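# Find an amber-fault server or park at charger

## Task

Check the servers along the aisle for one whose front display glows amber instead of blue. If you find one, stop in front of its cabinet so that this server fills the exact centre of the head_camera image, viewed head-on, clearly and with nothing blocking it. The central square of that image, as tall as the image, should show the server from roughly its middle up to where its display starts. If no server shows amber, stop fully inside the taped charging area, near the wall charger, with the robot's front or back facing it. In both cases every object must stay where it began and the robot must hold nothing. The robot must not fall over or finish tilted, or the task fails. At the end the arm, hand and head must touch nothing, and the base must not touch anything movable such as a part, box, cart, lid or drawer. This is judged over the final second after everything has settled.

## Robot and tools

Robot: a Hello Robot Stretch 3 with a single arm. It has a two-wheel differential base (0.33 m long, 0.34 m wide), a lift that slides up a mast, and a telescoping arm that sticks out to the robot's right. The base cannot move sideways. A turn on the spot pivots about the point midway between the drive wheels, 0.05 m behind the front edge. With the arm retracted and the wrist folded, the turn sweeps a circle of radius 0.28 m. An unfolded, level gripper reaches beyond that circle. The head carries head_camera and nav_camera, and head_pan_rad and head_tilt_rad aim both of them. wrist_camera rides on the gripper.

Frames: the base frame has its origin on the floor between the drive wheels, with x forward, y left and z up. hand_pose is expressed in this frame, at the point where closed fingertips meet. The odometry frame is the base frame as it was when the scene began. base_odometry is computed from wheel rotation alone, so any slip is counted as movement. Heading is positive to the left and runs from -3.142 to 3.142.

execute_actions: pass actions, a list holding one action or none. An empty list only reports state and images. An action can contain base, joints or both, plus optional contact_limits.
- base: exactly one key. translate_m is a relative drive in metres from where the base currently stands, positive forward, range -1 to 1. rotate_rad is a relative spin in radians, positive counter-clockwise (left), range -3.2 to 3.2. Base offsets are measured from the last reported state.
- joints: absolute targets, each given by name. lift_m is 0 to 1.1 m. arm_m is the extension, 0 to 0.52 m. wrist_yaw_rad is -1.345 to 4.42; 0 is along the arm, positive swings toward the front, and 3.0 is folded over the base. wrist_pitch_rad is -1.57 to 0.451, with negative tipping the fingers down. wrist_roll_rad is -2.911 to 2.911. gripper_m is -0.089 to 0.179, larger meaning wider. head_pan_rad is -3.953 to 1.73; 0 is forward, positive turns left, and -1.57 faces along the arm. head_tilt_rad is -1.53 to 0.419, with negative looking down.
- contact_limits: {"arm_m": effort percent 1 to 100}. The arm halts once its effort reaches that level.
- cameras: a list chosen from head_camera, nav_camera, wrist_camera or all. Leaving it out or passing null returns every camera; [] returns none.
All motions in an action start together. Joints or base left out of an action may still push toward an earlier target. An unknown key or an out-of-range value rejects the whole call. A single action runs for at most 15 s. The base moves faster (0.30 m/s, 1.9 rad/s) only when the arm is stowed: lift_m under 0.30, arm_m under 0.03 and wrist_yaw_rad over 2.54. Otherwise it is limited to 0.10 m/s and 0.63 rad/s.

wait: seconds from 0 to 10. Nothing new is commanded, and it returns the same state and images. zoom_image: camera plus region [x0, y0, x1, y1] in pixels of that camera's latest full image, measured from the top-left corner, at most 504 x 504. Use it to check whether a display is amber or blue. finished_scene: scene (an integer) ends the current scene for good and reports whether it succeeded; the next scene's task comes with that result. If a result reports a stop, the remaining calls in that same reply are skipped.

Result lines: base_status and joint_status say how each motion ended. done means it reached the target; for the base this means the wheels turned the full amount, slip included. off_target means it is resting short of the target and may still be pushing. contact_stop, time_out and torque_fault mean the target has been dropped. An arm or lift that hit a contact_stop goes slack until you command it again. on_its_own lists what was not commanded in this call; its "held at" value is the held target, not the actual position. lidar_m holds 12 distances in 30-degree sectors, taken 0.17 m above the floor: the first points straight ahead and the rest go counter-clockwise (4th left, 7th behind, 10th right). "-" means nothing was detected. The robot's own parts can hide sectors 5, 6, 9 and 10. head_depth_mm and wrist_depth_mm are 7x7 grids of median depths, read from the top left. turned_by_wheels and turned_by_imu give the turn since the last result. base_tilt reports forward and right lean in degrees, with a constant bias of up to about 4. motor_effort is a percentage, with the peak shown in brackets; it is noisy and biased.

Suggested flow: keep the arm stowed and lift the head camera to look down the aisle. Scan the server displays, zooming in on any that are unclear. Then either drive to face the amber server's cabinet squarely and centre it in head_camera, or drive into the taped charger zone and line up facing toward or away from the wall charger. Confirm with a final image before calling finished_scene.

Avoid: touching cabinets, carts or any movable object; ending with the arm, hand or head in contact with anything; snagging furniture while driving, since reversing tips the robot most easily. If base_tilt shows a lean, undo the last move in small steps and lower lift_m to about 0.2. Avoid hard pushes, slams and dropped objects. The base, wrist and head have no contact stop, so they will keep pushing into anything they hit.

Each tool is called as name([rows], argument=value, ...), one row to a line, values as JSON.

## Session

execute_actions(actions=[])

Scene clock: 0.00 s.
base_odometry: x=+0.000 y=+0.000 heading=+0.000 (m, m, rad; odometry frame)
turned_by_wheels: +0.000 (rad since the last result)
turned_by_imu: +0.000 (rad since the last result)
base_tilt: forward=+1.1 right=-1.6 (deg)
lidar_m: 0.87 1.47 1.30 0.85 0.78 0.79 0.99 2.04 1.23 1.36 2.66 0.85
head_depth_mm: 779 782 781 792 897 917 920 / 841 836 831 827 821 817 815 / 951 947 942 934 932 924 921 / 1585 1092 1084 1079 1072 1061 1051 / 1760 1291 1277 1265 1252 1247 1233 / 1664 1636 1567 1534 1526 1509 1492 / 1556 1555 1571 1587 1599 1604 1612
base_status: not commanded
joint_positions: lift_m=+0.445 arm_m=+0.001 wrist_yaw_rad=+2.824 wrist_pitch_rad=-0.429 wrist_roll_rad=+0.001 gripper_m=+0.037 head_pan_rad=-0.002 head_tilt_rad=-0.003
joint_status: not commanded
motor_effort: left_wheel=+0 right_wheel=-1 lift_m=+37 arm_m=+0 wrist_yaw_rad=+1 wrist_pitch_rad=+6 wrist_roll_rad=+0 gripper_m=+0 head_pan_rad=+0 head_tilt_rad=+1 (%)
hand_pose: x=+0.0485 y=+0.0662 z=+0.4554 quat_wxyz=(+0.258, +0.706, +0.039, +0.658) (m; base frame)
wrist_depth_mm: 685 806 - - - - - / - 838 - - - - - / - 896 - - - - - / - 973 - - - 966 968 / 734 856 864 838 858 817 817 / 721 - 739 714 - 690 685 / 624 - 602 625 606 608 599
pictures: head_camera (sideways: a quarter turn clockwise sets it upright), nav_camera (sideways: a quarter turn counterclockwise sets it upright), wrist_camera
Images, in order (width x height): head_camera 896x504, nav_camera 672x504, wrist_camera 644x364.

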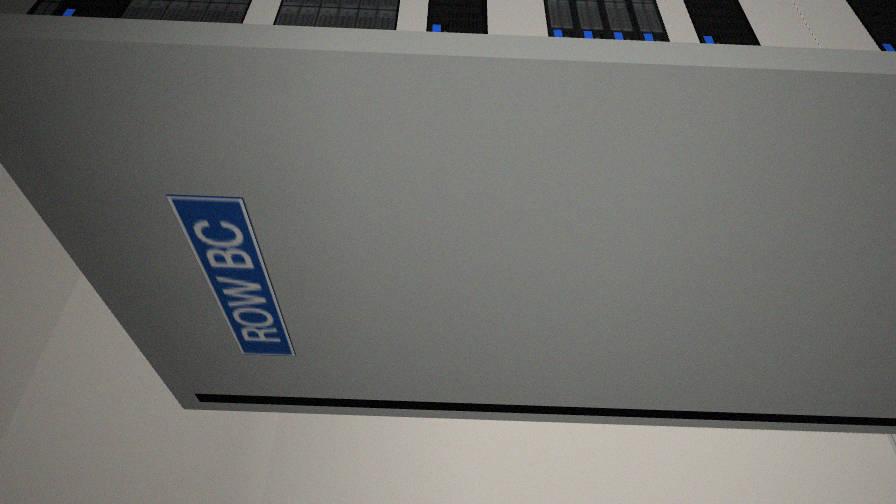

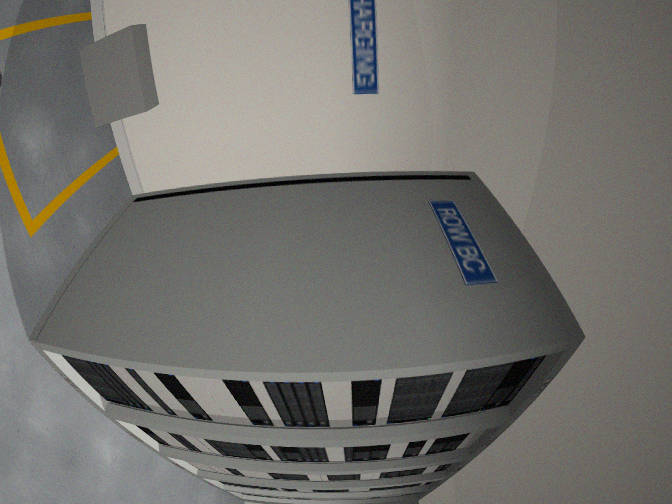

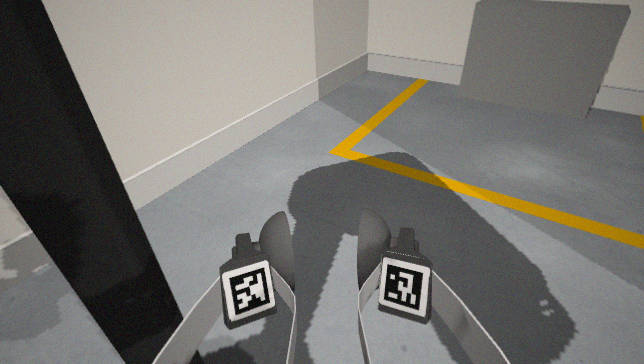

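execute_actions([
  {"base":{"rotate_rad":-1.1},"joints":{"lift_m":0.27,"wrist_yaw_rad":3.0,"head_tilt_rad":-0.25,"head_pan_rad":0.2}},
], cameras=["head_camera","nav_camera"])

Scene clock: 5.40 s.
base_odometry: x=+0.000 y=+0.000 heading=-1.100 (m, m, rad; odometry frame)
turned_by_wheels: -1.100 (rad since the last result)
turned_by_imu: -1.114 (rad since the last result)
base_tilt: forward=+1.0 right=-1.7 (deg)
lidar_m: 2.48 0.87 0.85 1.47 1.39 0.87 0.78 0.79 0.95 1.82 1.23 1.23
head_depth_mm: 3114 3294 2966 3075 2703 2047 1559 / 3134 3633 3793 - 2979 2044 1549 / 2797 3701 3816 - 2969 2017 1540 / 3252 3684 3840 - 2997 2026 1535 / 3336 3696 3780 - 2920 1996 1527 / 2141 2168 2209 2339 2393 1986 1516 / 1458 1469 1517 1553 1437 1469 1468
base_status: done
joint_positions: lift_m=+0.270 arm_m=+0.001 wrist_yaw_rad=+2.997 wrist_pitch_rad=-0.430 wrist_roll_rad=+0.001 gripper_m=+0.037 head_pan_rad=+0.193 head_tilt_rad=-0.247
joint_status: all done
motor_effort: left_wheel=+4(14) right_wheel=-3(7) lift_m=+24(33) arm_m=+0(0) wrist_yaw_rad=+2(3) wrist_pitch_rad=+7(7) wrist_roll_rad=+0(0) gripper_m=+0(0) head_pan_rad=+4(25) head_tilt_rad=-1(12) (%)
hand_pose: x=+0.0108 y=+0.0750 z=+0.2805 quat_wxyz=(+0.200, +0.700, +0.101, +0.678) (m; base frame)
wrist_depth_mm: - - - - - 863 791 / - - - - - 881 871 / 963 - 890 908 885 827 878 / 726 722 705 710 689 670 670 / 594 592 - 576 585 560 555 / 505 515 - - - 485 476 / - - - - 419 421 415
pictures: head_camera (sideways: a quarter turn clockwise sets it upright), nav_camera (sideways: a quarter turn counterclockwise sets it upright)
Images, in order (width x height): head_camera 896x504, nav_camera 672x504.

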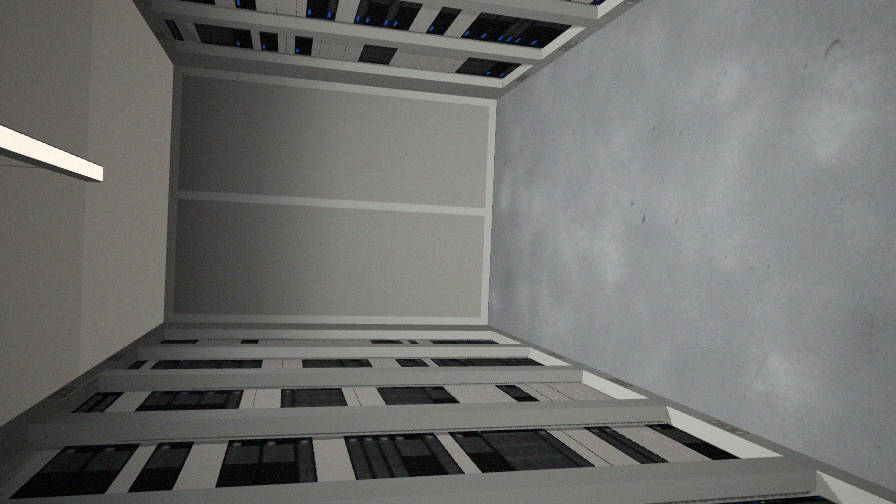

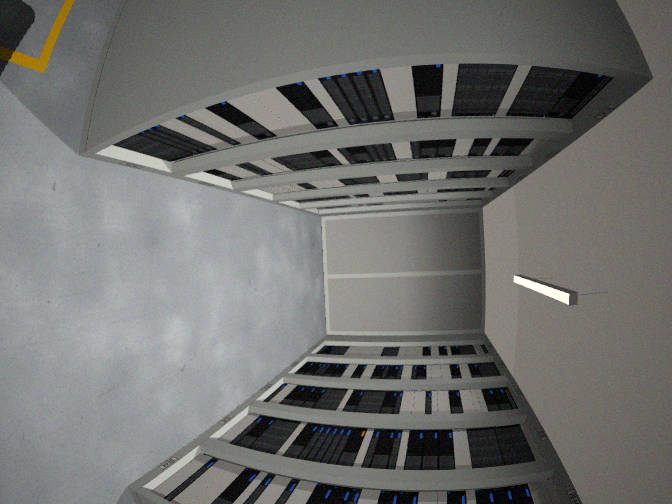

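execute_actions([
  {"base":{"rotate_rad":0.17}},
], cameras=[])

execute_actions([
  {"base":{"translate_m":1.0},"joints":{"head_pan_rad":-1.54,"head_tilt_rad":-0.3}},
], cameras=[])

execute_actions([
  {"base":{"translate_m":0.75}},
], cameras=["head_camera","nav_camera"])

Scene clock: 11.50 s.
base_odometry: x=+0.000 y=+0.000 heading=-0.930 (m, m, rad; odometry frame)
turned_by_wheels: +0.170 (rad since the last result)
turned_by_imu: +0.173 (rad since the last result)
base_tilt: forward=+1.2 right=-1.6 (deg)
lidar_m: 2.00 0.85 0.97 1.47 1.13 0.81 0.78 0.81 1.09 2.15 1.23 1.50
head_depth_mm: 2879 3528 3728 3890 2948 2059 1567 / 3171 3646 3817 - 3002 2016 1544 / 3196 3689 3854 3963 2939 2027 1550 / 2774 2665 2950 3120 2755 2013 1530 / 1551 1695 1796 1900 2031 1917 1529 / 1130 1186 1250 1295 1370 1447 1439 / 956 990 1023 1057 1091 1129 1175
base_status: done
joint_positions: lift_m=+0.270 arm_m=+0.001 wrist_yaw_rad=+2.997 wrist_pitch_rad=-0.430 wrist_roll_rad=+0.001 gripper_m=+0.037 head_pan_rad=+0.193 head_tilt_rad=-0.248
joint_status: not commanded
motor_effort: left_wheel=-5(11) right_wheel=+3(5) lift_m=+24(24) arm_m=-1(0) wrist_yaw_rad=+2(2) wrist_pitch_rad=+7(6) wrist_roll_rad=+0(0) gripper_m=+0(0) head_pan_rad=+4(4) head_tilt_rad=-1(1) (%)
hand_pose: x=+0.0108 y=+0.0750 z=+0.2805 quat_wxyz=(+0.200, +0.700, +0.101, +0.678) (m; base frame)
wrist_depth_mm: - - - - - - 749 / - - - - - - 757 / 975 - 927 879 859 863 772 / 743 710 711 716 701 686 664 / 595 594 - 582 591 553 551 / 507 514 - - - 484 477 / - - - - 422 419 414
pictures: none
No camera images: the call's "cameras" was empty. Leave "cameras" out to get every camera's image.

Scene clock: 16.43 s.
base_odometry: x=+0.598 y=-0.802 heading=-0.930 (m, m, rad; odometry frame)
turned_by_wheels: +0.000 (rad since the last result)
turned_by_imu: +0.006 (rad since the last result)
base_tilt: forward=+1.1 right=-1.4 (deg)
lidar_m: 2.10 0.80 0.55 0.56 0.58 1.85 1.78 1.84 1.04 1.03 1.04 1.49
head_depth_mm: 868 901 961 2141 2285 1920 1495 / 882 935 988 1055 1106 1182 1279 / 885 937 994 1053 1135 1220 1306 / 884 942 1002 1059 1144 1231 1311 / 893 945 1001 1074 1146 1232 1305 / 859 910 969 1025 1095 1182 1295 / 885 935 1002 1073 1154 1242 1316
base_status: done
joint_positions: lift_m=+0.270 arm_m=+0.001 wrist_yaw_rad=+2.998 wrist_pitch_rad=-0.430 wrist_roll_rad=+0.001 gripper_m=+0.037 head_pan_rad=-1.533 head_tilt_rad=-0.297
joint_status: all done
motor_effort: left_wheel=-6(11) right_wheel=+3(7) lift_m=+25(24) arm_m=+0(0) wrist_yaw_rad=+2(1) wrist_pitch_rad=+6(7) wrist_roll_rad=+0(0) gripper_m=+0(0) head_pan_rad=-4(52) head_tilt_rad=+0(7) (%)
hand_pose: x=+0.0107 y=+0.0750 z=+0.2805 quat_wxyz=(+0.200, +0.700, +0.101, +0.678) (m; base frame)
wrist_depth_mm: 467 - 552 566 562 620 662 / - - 588 629 605 670 715 / 920 - 648 669 675 705 738 / 743 615 655 665 680 689 662 / 592 596 - 578 598 560 561 / 501 510 - - - 482 473 / - - - - 415 416 416
pictures: none
No camera images: the call's "cameras" was empty. Leave "cameras" out to get every camera's image.

Scene clock: 20.73 s.
base_odometry: x=+1.046 y=-1.403 heading=-0.930 (m, m, rad; odometry frame)
turned_by_wheels: +0.000 (rad since the last result)
turned_by_imu: +0.005 (rad since the last result)
base_tilt: forward=+1.2 right=-1.6 (deg)
lidar_m: 2.00 0.81 0.52 0.51 0.58 0.71 2.54 1.42 1.08 1.00 1.09 1.49
head_depth_mm: 872 925 981 1041 1112 1177 1256 / 880 926 986 1047 1118 1207 1286 / 880 929 991 1056 1130 1206 1300 / 876 933 1002 1075 1131 1217 1307 / 839 887 947 1011 1083 1167 1274 / 889 943 999 1066 1148 1241 1304 / 896 944 1008 1074 1151 1236 1317
base_status: done
joint_positions: lift_m=+0.270 arm_m=+0.001 wrist_yaw_rad=+2.998 wrist_pitch_rad=-0.430 wrist_roll_rad=+0.001 gripper_m=+0.037 head_pan_rad=-1.533 head_tilt_rad=-0.297
joint_status: not commanded
motor_effort: left_wheel=-5(12) right_wheel=+3(8) lift_m=+24(24) arm_m=-1(0) wrist_yaw_rad=+2(2) wrist_pitch_rad=+7(7) wrist_roll_rad=+0(0) gripper_m=+0(0) head_pan_rad=-4(4) head_tilt_rad=-1(1) (%)
hand_pose: x=+0.0107 y=+0.0750 z=+0.2805 quat_wxyz=(+0.200, +0.700, +0.101, +0.678) (m; base frame)
wrist_depth_mm: 516 - 556 557 590 628 663 / 544 - 609 607 635 689 703 / 618 - 663 671 691 709 733 / 592 627 666 669 685 679 656 / 599 587 - 575 592 561 553 / 505 512 - - - 476 471 / - - - - 420 416 416
pictures: head_camera (sideways: a quarter turn clockwise sets it upright), nav_camera (sideways: a quarter turn counterclockwise sets it upright)
Images, in order (width x height): head_camera 896x504, nav_camera 672x504.

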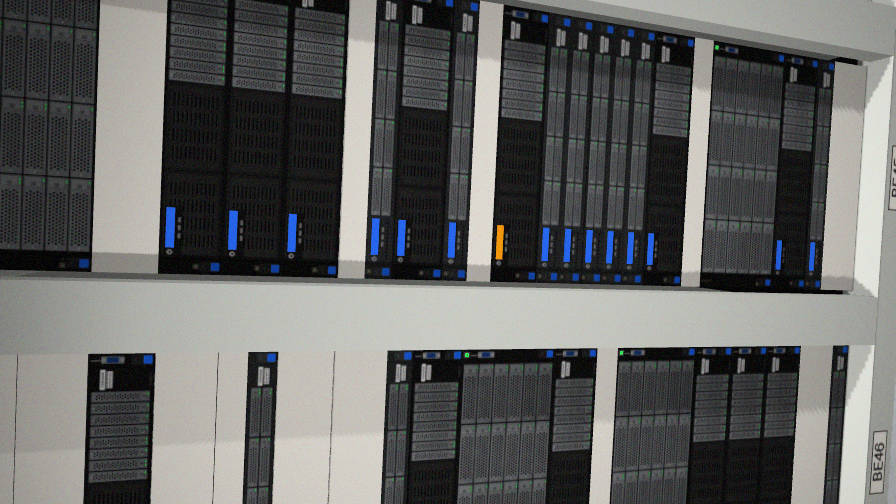

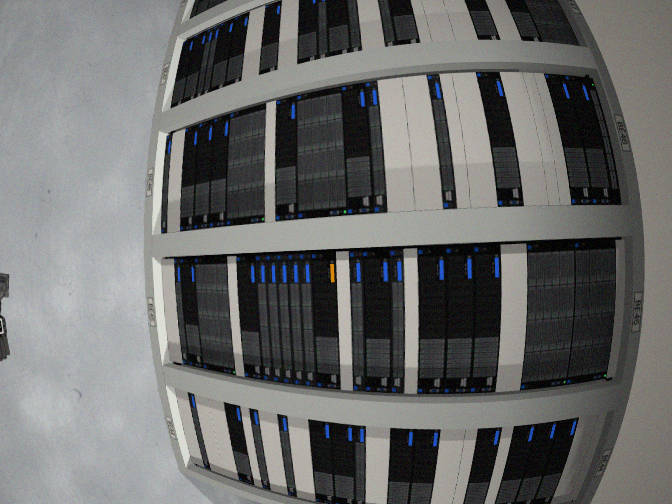

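execute_actions([
  {"base":{"translate_m":-0.15},"joints":{"head_tilt_rad":-0.41}},
], cameras=["head_camera"])

Scene clock: 25.07 s.
base_odometry: x=+0.956 y=-1.283 heading=-0.931 (m, m, rad; odometry frame)
turned_by_wheels: +0.000 (rad since the last result)
turned_by_imu: +0.000 (rad since the last result)
base_tilt: forward=+1.1 right=-1.6 (deg)
lidar_m: 2.10 0.80 0.56 0.56 0.58 0.79 2.38 2.47 1.03 1.03 1.03 1.48
head_depth_mm: 839 887 948 1034 1180 1320 1366 / 861 923 1004 1081 1172 1278 1348 / 865 926 1010 1101 1206 1337 1341 / 866 932 1012 1103 1217 1350 1352 / 870 938 1019 1109 1219 1355 1333 / 841 909 974 1068 1172 1313 1330 / 848 929 1016 1120 1237 1375 1323
base_status: done
joint_positions: lift_m=+0.270 arm_m=+0.001 wrist_yaw_rad=+2.998 wrist_pitch_rad=-0.430 wrist_roll_rad=+0.001 gripper_m=+0.037 head_pan_rad=-1.533 head_tilt_rad=-0.405
joint_status: all done
motor_effort: left_wheel=-5(16) right_wheel=+3(6) lift_m=+24(25) arm_m=+0(0) wrist_yaw_rad=+2(2) wrist_pitch_rad=+7(6) wrist_roll_rad=+0(0) gripper_m=+0(0) head_pan_rad=-4(5) head_tilt_rad=-1(9) (%)
hand_pose: x=+0.0107 y=+0.0750 z=+0.2805 quat_wxyz=(+0.200, +0.700, +0.101, +0.678) (m; base frame)
wrist_depth_mm: 463 - 555 570 569 626 661 / 501 - 601 637 631 687 725 / 567 - 655 659 683 723 746 / 611 623 654 653 687 676 669 / 593 594 - 575 586 567 558 / 511 521 - - - 480 471 / - - - - 419 417 414
pictures: head_camera (sideways: a quarter turn clockwise sets it upright)
Images, in order (width x height): head_camera 896x504.

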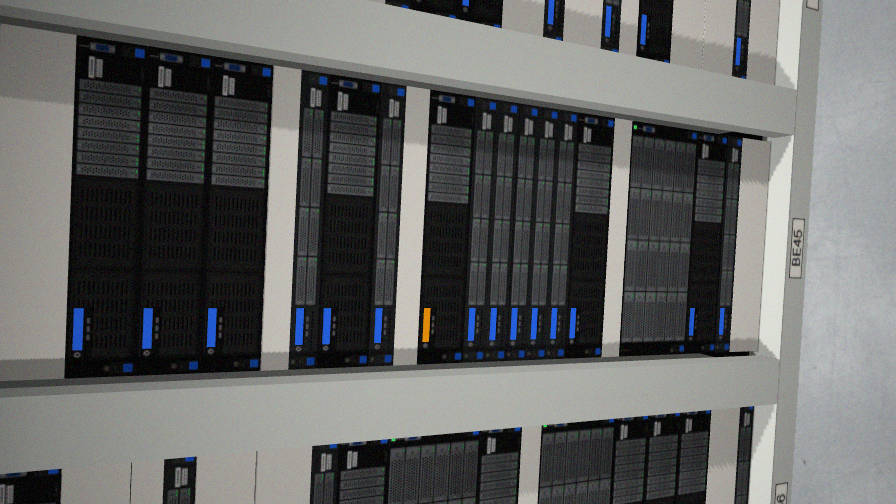

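finished_scene(scene=1)

The scene is finished: the task was done.


## Next scene

The same job, from a new start.

execute_actions(actions=[])

Scene clock: 0.00 s.
base_odometry: x=+0.000 y=+0.000 heading=+0.000 (m, m, rad; odometry frame)
turned_by_wheels: +0.000 (rad since the last result)
turned_by_imu: +0.000 (rad since the last result)
base_tilt: forward=+1.2 right=-1.5 (deg)
lidar_m: 1.10 1.26 2.15 1.16 1.38 1.66 0.80 0.64 0.63 0.69 1.05 1.84
head_depth_mm: 1715 1768 1754 1752 1745 1748 1730 / 1772 1864 1834 1831 1855 1859 1844 / 1773 1578 1546 1575 1602 1636 1670 / 1717 1293 1312 1335 1353 1373 1393 / 1585 1121 1141 1153 1170 1188 1202 / 1040 1033 1036 1044 1041 1044 1058 / 1601 1230 1226 1218 1211 1204 1206
base_status: not commanded
joint_positions: lift_m=+0.326 arm_m=+0.001 wrist_yaw_rad=+2.971 wrist_pitch_rad=-0.596 wrist_roll_rad=+0.001 gripper_m=+0.037 head_pan_rad=-0.002 head_tilt_rad=-0.003
joint_status: not commanded
motor_effort: left_wheel=+0 right_wheel=+0 lift_m=+35 arm_m=+0 wrist_yaw_rad=+0 wrist_pitch_rad=+5 wrist_roll_rad=+0 gripper_m=+0 head_pan_rad=+0 head_tilt_rad=+1 (%)
hand_pose: x=+0.0124 y=+0.0500 z=+0.3012 quat_wxyz=(+0.265, +0.691, +0.150, +0.656) (m; base frame)
wrist_depth_mm: - - - - - - - / 978 - 938 915 877 866 862 / 770 - 744 754 726 713 701 / 668 646 638 640 619 612 601 / 565 563 - 574 549 524 514 / 494 - - - - 471 465 / - - - - 427 424 420
pictures: head_camera (sideways: a quarter turn clockwise sets it upright), nav_camera (sideways: a quarter turn counterclockwise sets it upright), wrist_camera
Images, in order (width x height): head_camera 896x504, nav_camera 672x504, wrist_camera 644x364.

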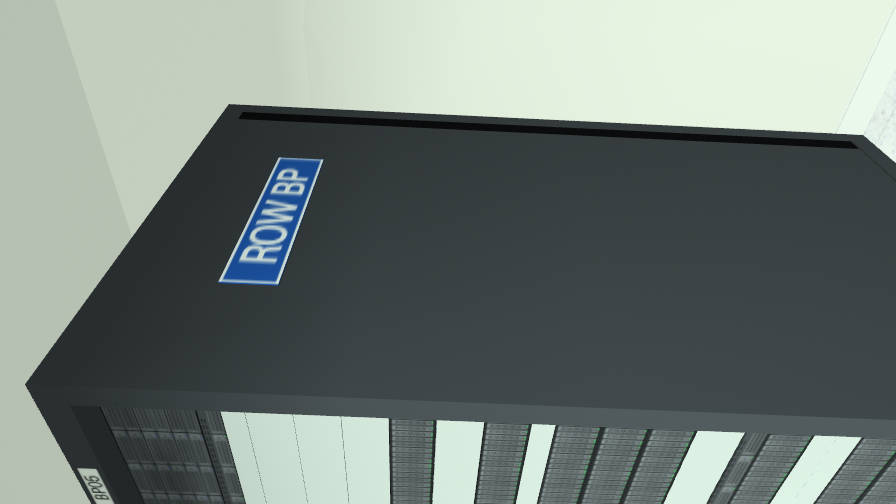

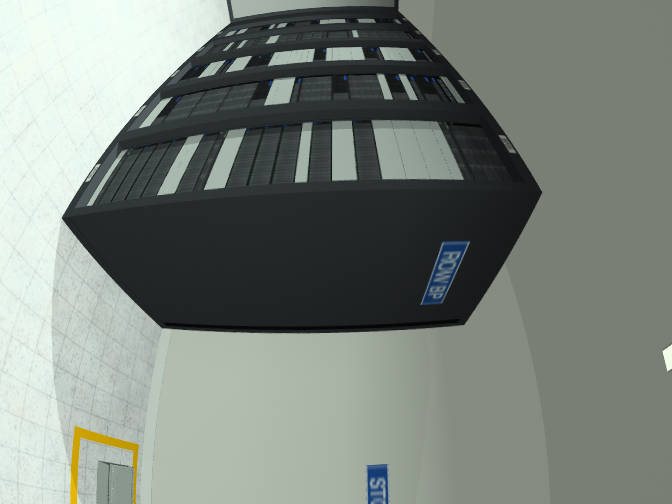

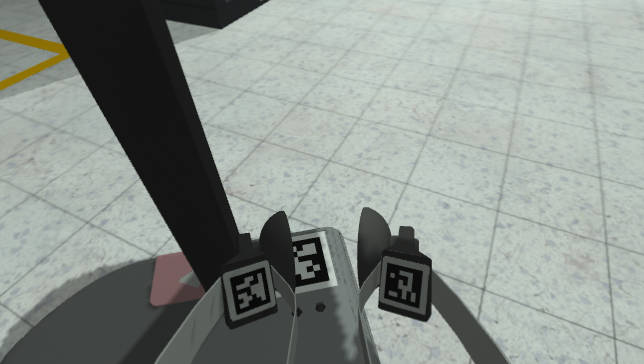

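execute_actions([
  {"base":{"rotate_rad":0.94},"joints":{"lift_m":0.285,"wrist_pitch_rad":-0.4,"head_tilt_rad":-0.25}},
])

execute_actions([
  {"base":{"translate_m":1.0},"joints":{"head_pan_rad":1.3}},
])

Scene clock: 4.37 s.
base_odometry: x=+0.000 y=+0.000 heading=+0.940 (m, m, rad; odometry frame)
turned_by_wheels: +0.940 (rad since the last result)
turned_by_imu: +0.954 (rad since the last result)
base_tilt: forward=+0.9 right=-1.6 (deg)
lidar_m: 3.04 1.16 1.22 1.78 0.88 0.65 0.63 0.66 0.92 1.84 1.16 1.10
head_depth_mm: 2804 2290 2284 2045 2046 1926 1523 / 3057 3572 3482 3144 2661 1991 1523 / 3104 3621 3789 - 2826 1955 1503 / 2944 3662 3794 - 2793 1957 1497 / 3192 3669 3791 - 2732 1934 1496 / 3012 2881 3007 3174 2722 1922 1477 / 2268 2159 2225 2292 2235 1902 1474
base_status: done
joint_positions: lift_m=+0.286 arm_m=+0.001 wrist_yaw_rad=+2.971 wrist_pitch_rad=-0.423 wrist_roll_rad=+0.001 gripper_m=+0.037 head_pan_rad=-0.002 head_tilt_rad=-0.247
joint_status: all done
motor_effort: left_wheel=-5(13) right_wheel=+3(7) lift_m=+19(29) arm_m=-1(0) wrist_yaw_rad=+0(0) wrist_pitch_rad=+10(11) wrist_roll_rad=+0(0) gripper_m=+0(0) head_pan_rad=+1(0) head_tilt_rad=-1(14) (%)
hand_pose: x=+0.0167 y=+0.0750 z=+0.2972 quat_wxyz=(+0.207, +0.701, +0.089, +0.676) (m; base frame)
wrist_depth_mm: - - - - - - - / 971 - - - - - - / 939 - 971 915 927 892 871 / 785 - 767 736 717 703 693 / 626 605 635 604 608 579 573 / 529 528 - 529 - 500 493 / 471 - - - 440 433 429
pictures: head_camera (sideways: a quarter turn clockwise sets it upright), nav_camera (sideways: a quarter turn counterclockwise sets it upright), wrist_camera
Images, in order (width x height): head_camera 896x504, nav_camera 672x504, wrist_camera 644x364.

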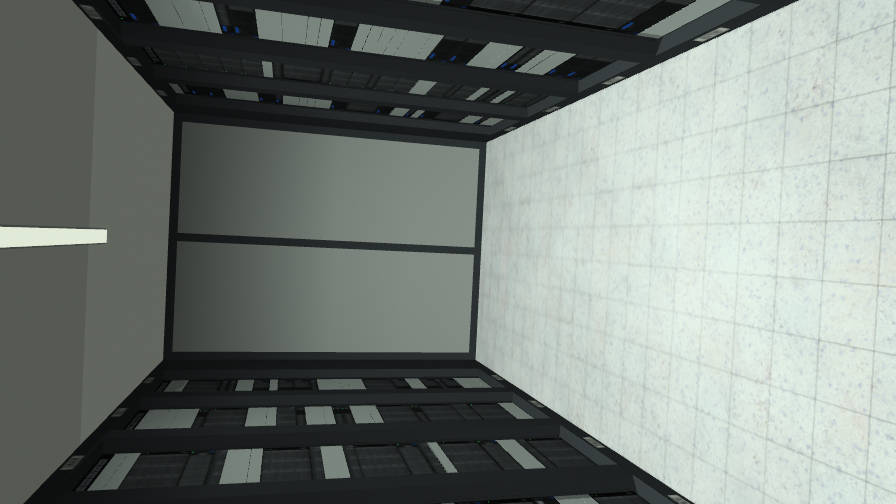

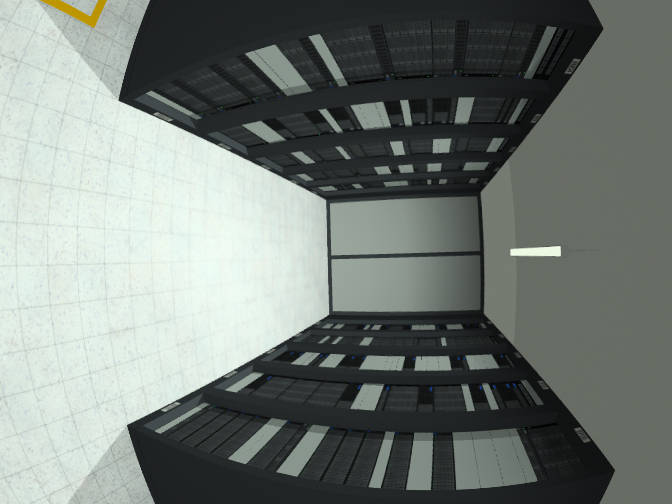

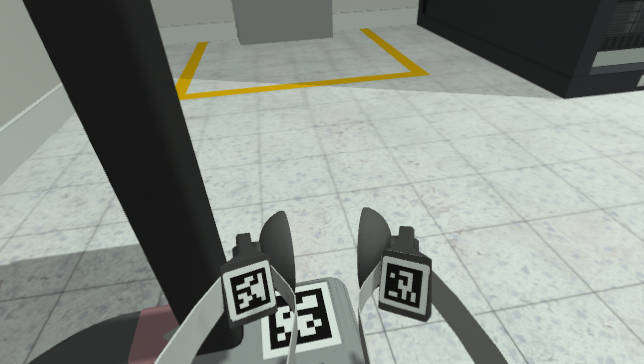

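Scene clock: 9.47 s.
base_odometry: x=+0.590 y=+0.807 heading=+0.940 (m, m, rad; odometry frame)
turned_by_wheels: +0.000 (rad since the last result)
turned_by_imu: +0.007 (rad since the last result)
base_tilt: forward=+1.0 right=-1.7 (deg)
lidar_m: 2.89 1.14 0.86 0.78 1.90 1.69 1.64 1.71 1.92 0.74 0.82 1.15
head_depth_mm: 712 751 847 906 975 1044 1125 / 730 758 790 828 872 941 1032 / 725 763 807 856 913 965 1016 / 707 745 786 831 881 943 1008 / 689 724 763 805 854 912 972 / 673 706 743 783 830 881 941 / 657 689 723 762 806 862 901
base_status: done
joint_positions: lift_m=+0.286 arm_m=+0.001 wrist_yaw_rad=+2.971 wrist_pitch_rad=-0.422 wrist_roll_rad=+0.001 gripper_m=+0.037 head_pan_rad=+1.293 head_tilt_rad=-0.248
joint_status: all done
motor_effort: left_wheel=-5(11) right_wheel=+3(8) lift_m=+19(19) arm_m=+0(0) wrist_yaw_rad=+0(0) wrist_pitch_rad=+10(10) wrist_roll_rad=+0(0) gripper_m=+0(0) head_pan_rad=+4(52) head_tilt_rad=-1(0) (%)
hand_pose: x=+0.0167 y=+0.0750 z=+0.2973 quat_wxyz=(+0.207, +0.702, +0.089, +0.676) (m; base frame)
wrist_depth_mm: - - 814 814 847 908 965 / - - 897 899 923 980 976 / - - 887 889 923 886 879 / 769 - 758 737 715 708 693 / 635 620 649 599 615 589 567 / 529 535 - 531 - 492 490 / 478 - - - 444 439 424
pictures: head_camera (sideways: a quarter turn clockwise sets it upright), nav_camera (sideways: a quarter turn counterclockwise sets it upright), wrist_camera
Images, in order (width x height): head_camera 896x504, nav_camera 672x504, wrist_camera 644x364.

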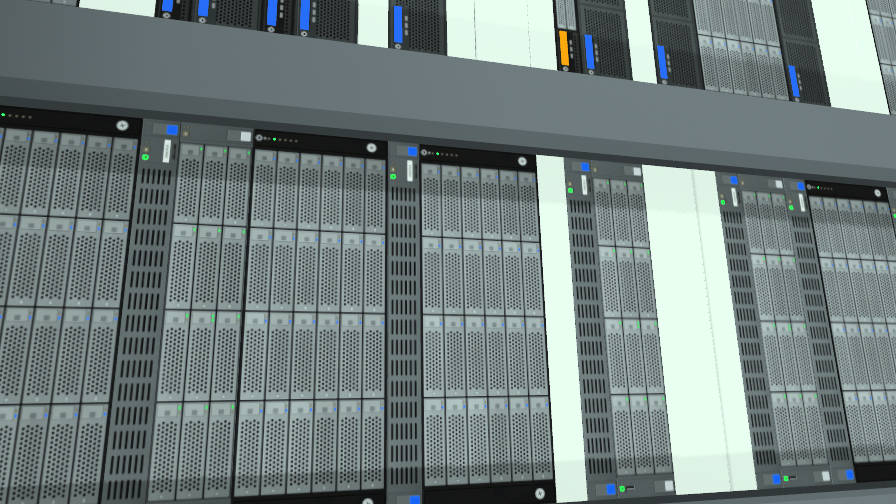

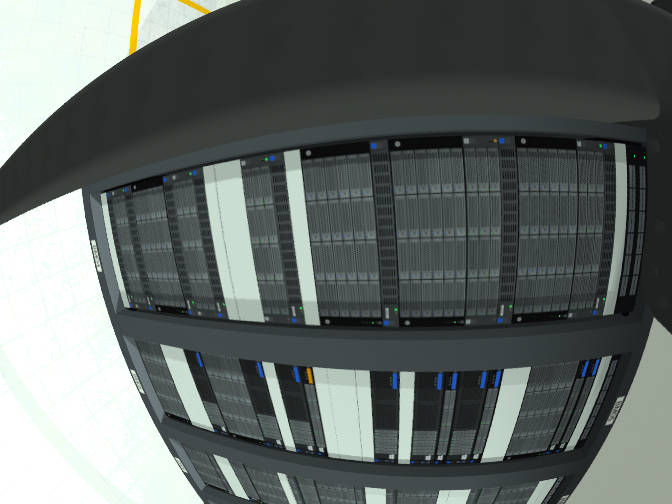

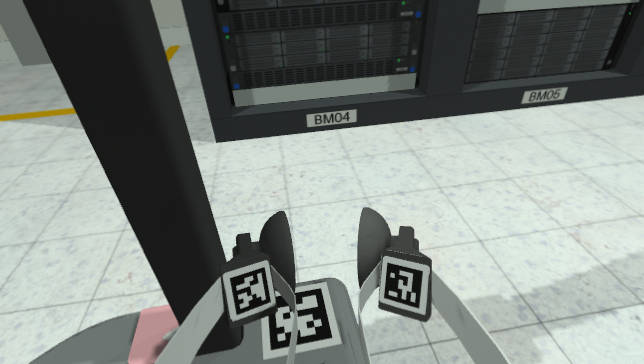

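execute_actions([
  {"base":{"translate_m":0.6},"joints":{"head_pan_rad":1.45,"head_tilt_rad":-0.49}},
], cameras=["head_camera"])

Scene clock: 15.27 s.
base_odometry: x=+0.944 y=+1.292 heading=+0.939 (m, m, rad; odometry frame)
turned_by_wheels: +0.000 (rad since the last result)
turned_by_imu: +0.005 (rad since the last result)
base_tilt: forward=+0.9 right=-1.5 (deg)
lidar_m: 2.48 1.12 0.83 0.76 0.85 2.30 2.23 1.03 0.77 0.76 0.84 1.19
head_depth_mm: 662 723 797 855 943 1126 1242 / 657 716 793 883 1001 1120 1225 / 651 710 785 874 986 1134 1226 / 647 704 777 867 975 1121 1219 / 640 698 769 855 965 1106 1205 / 643 686 755 825 912 1040 1167 / 588 636 701 786 910 1056 1176
base_status: done
joint_positions: lift_m=+0.286 arm_m=+0.001 wrist_yaw_rad=+2.971 wrist_pitch_rad=-0.422 wrist_roll_rad=+0.001 gripper_m=+0.037 head_pan_rad=+1.443 head_tilt_rad=-0.484
joint_status: all done
motor_effort: left_wheel=-5(10) right_wheel=+3(8) lift_m=+20(20) arm_m=+0(0) wrist_yaw_rad=-1(0) wrist_pitch_rad=+10(10) wrist_roll_rad=+0(0) gripper_m=+0(0) head_pan_rad=+4(22) head_tilt_rad=-3(13) (%)
hand_pose: x=+0.0167 y=+0.0750 z=+0.2973 quat_wxyz=(+0.207, +0.702, +0.089, +0.676) (m; base frame)
wrist_depth_mm: - 731 793 839 836 898 931 / 781 - 834 894 910 959 978 / 845 - 854 892 922 877 877 / 781 - 756 736 717 711 695 / 641 620 638 609 613 577 576 / 533 530 - 526 - 496 485 / 471 - - - 443 435 427
pictures: head_camera (sideways: a quarter turn clockwise sets it upright)
Images, in order (width x height): head_camera 896x504.

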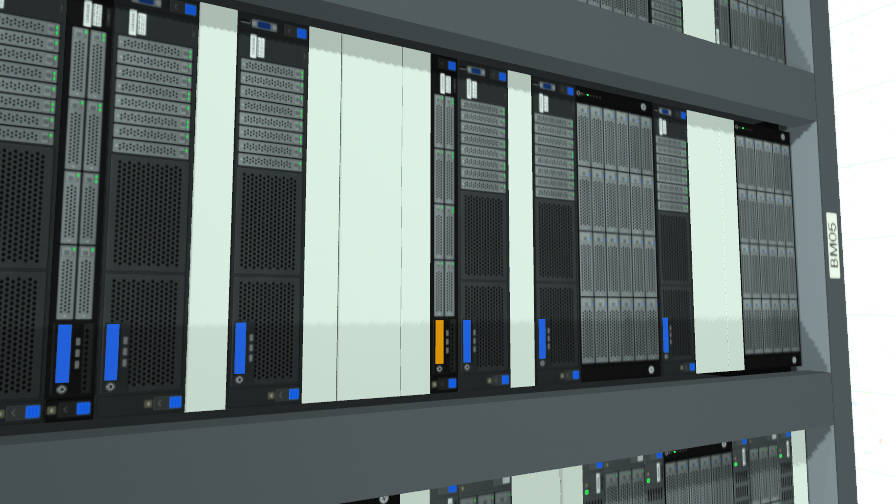

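finished_scene(scene=2)

The scene is finished: the task was done.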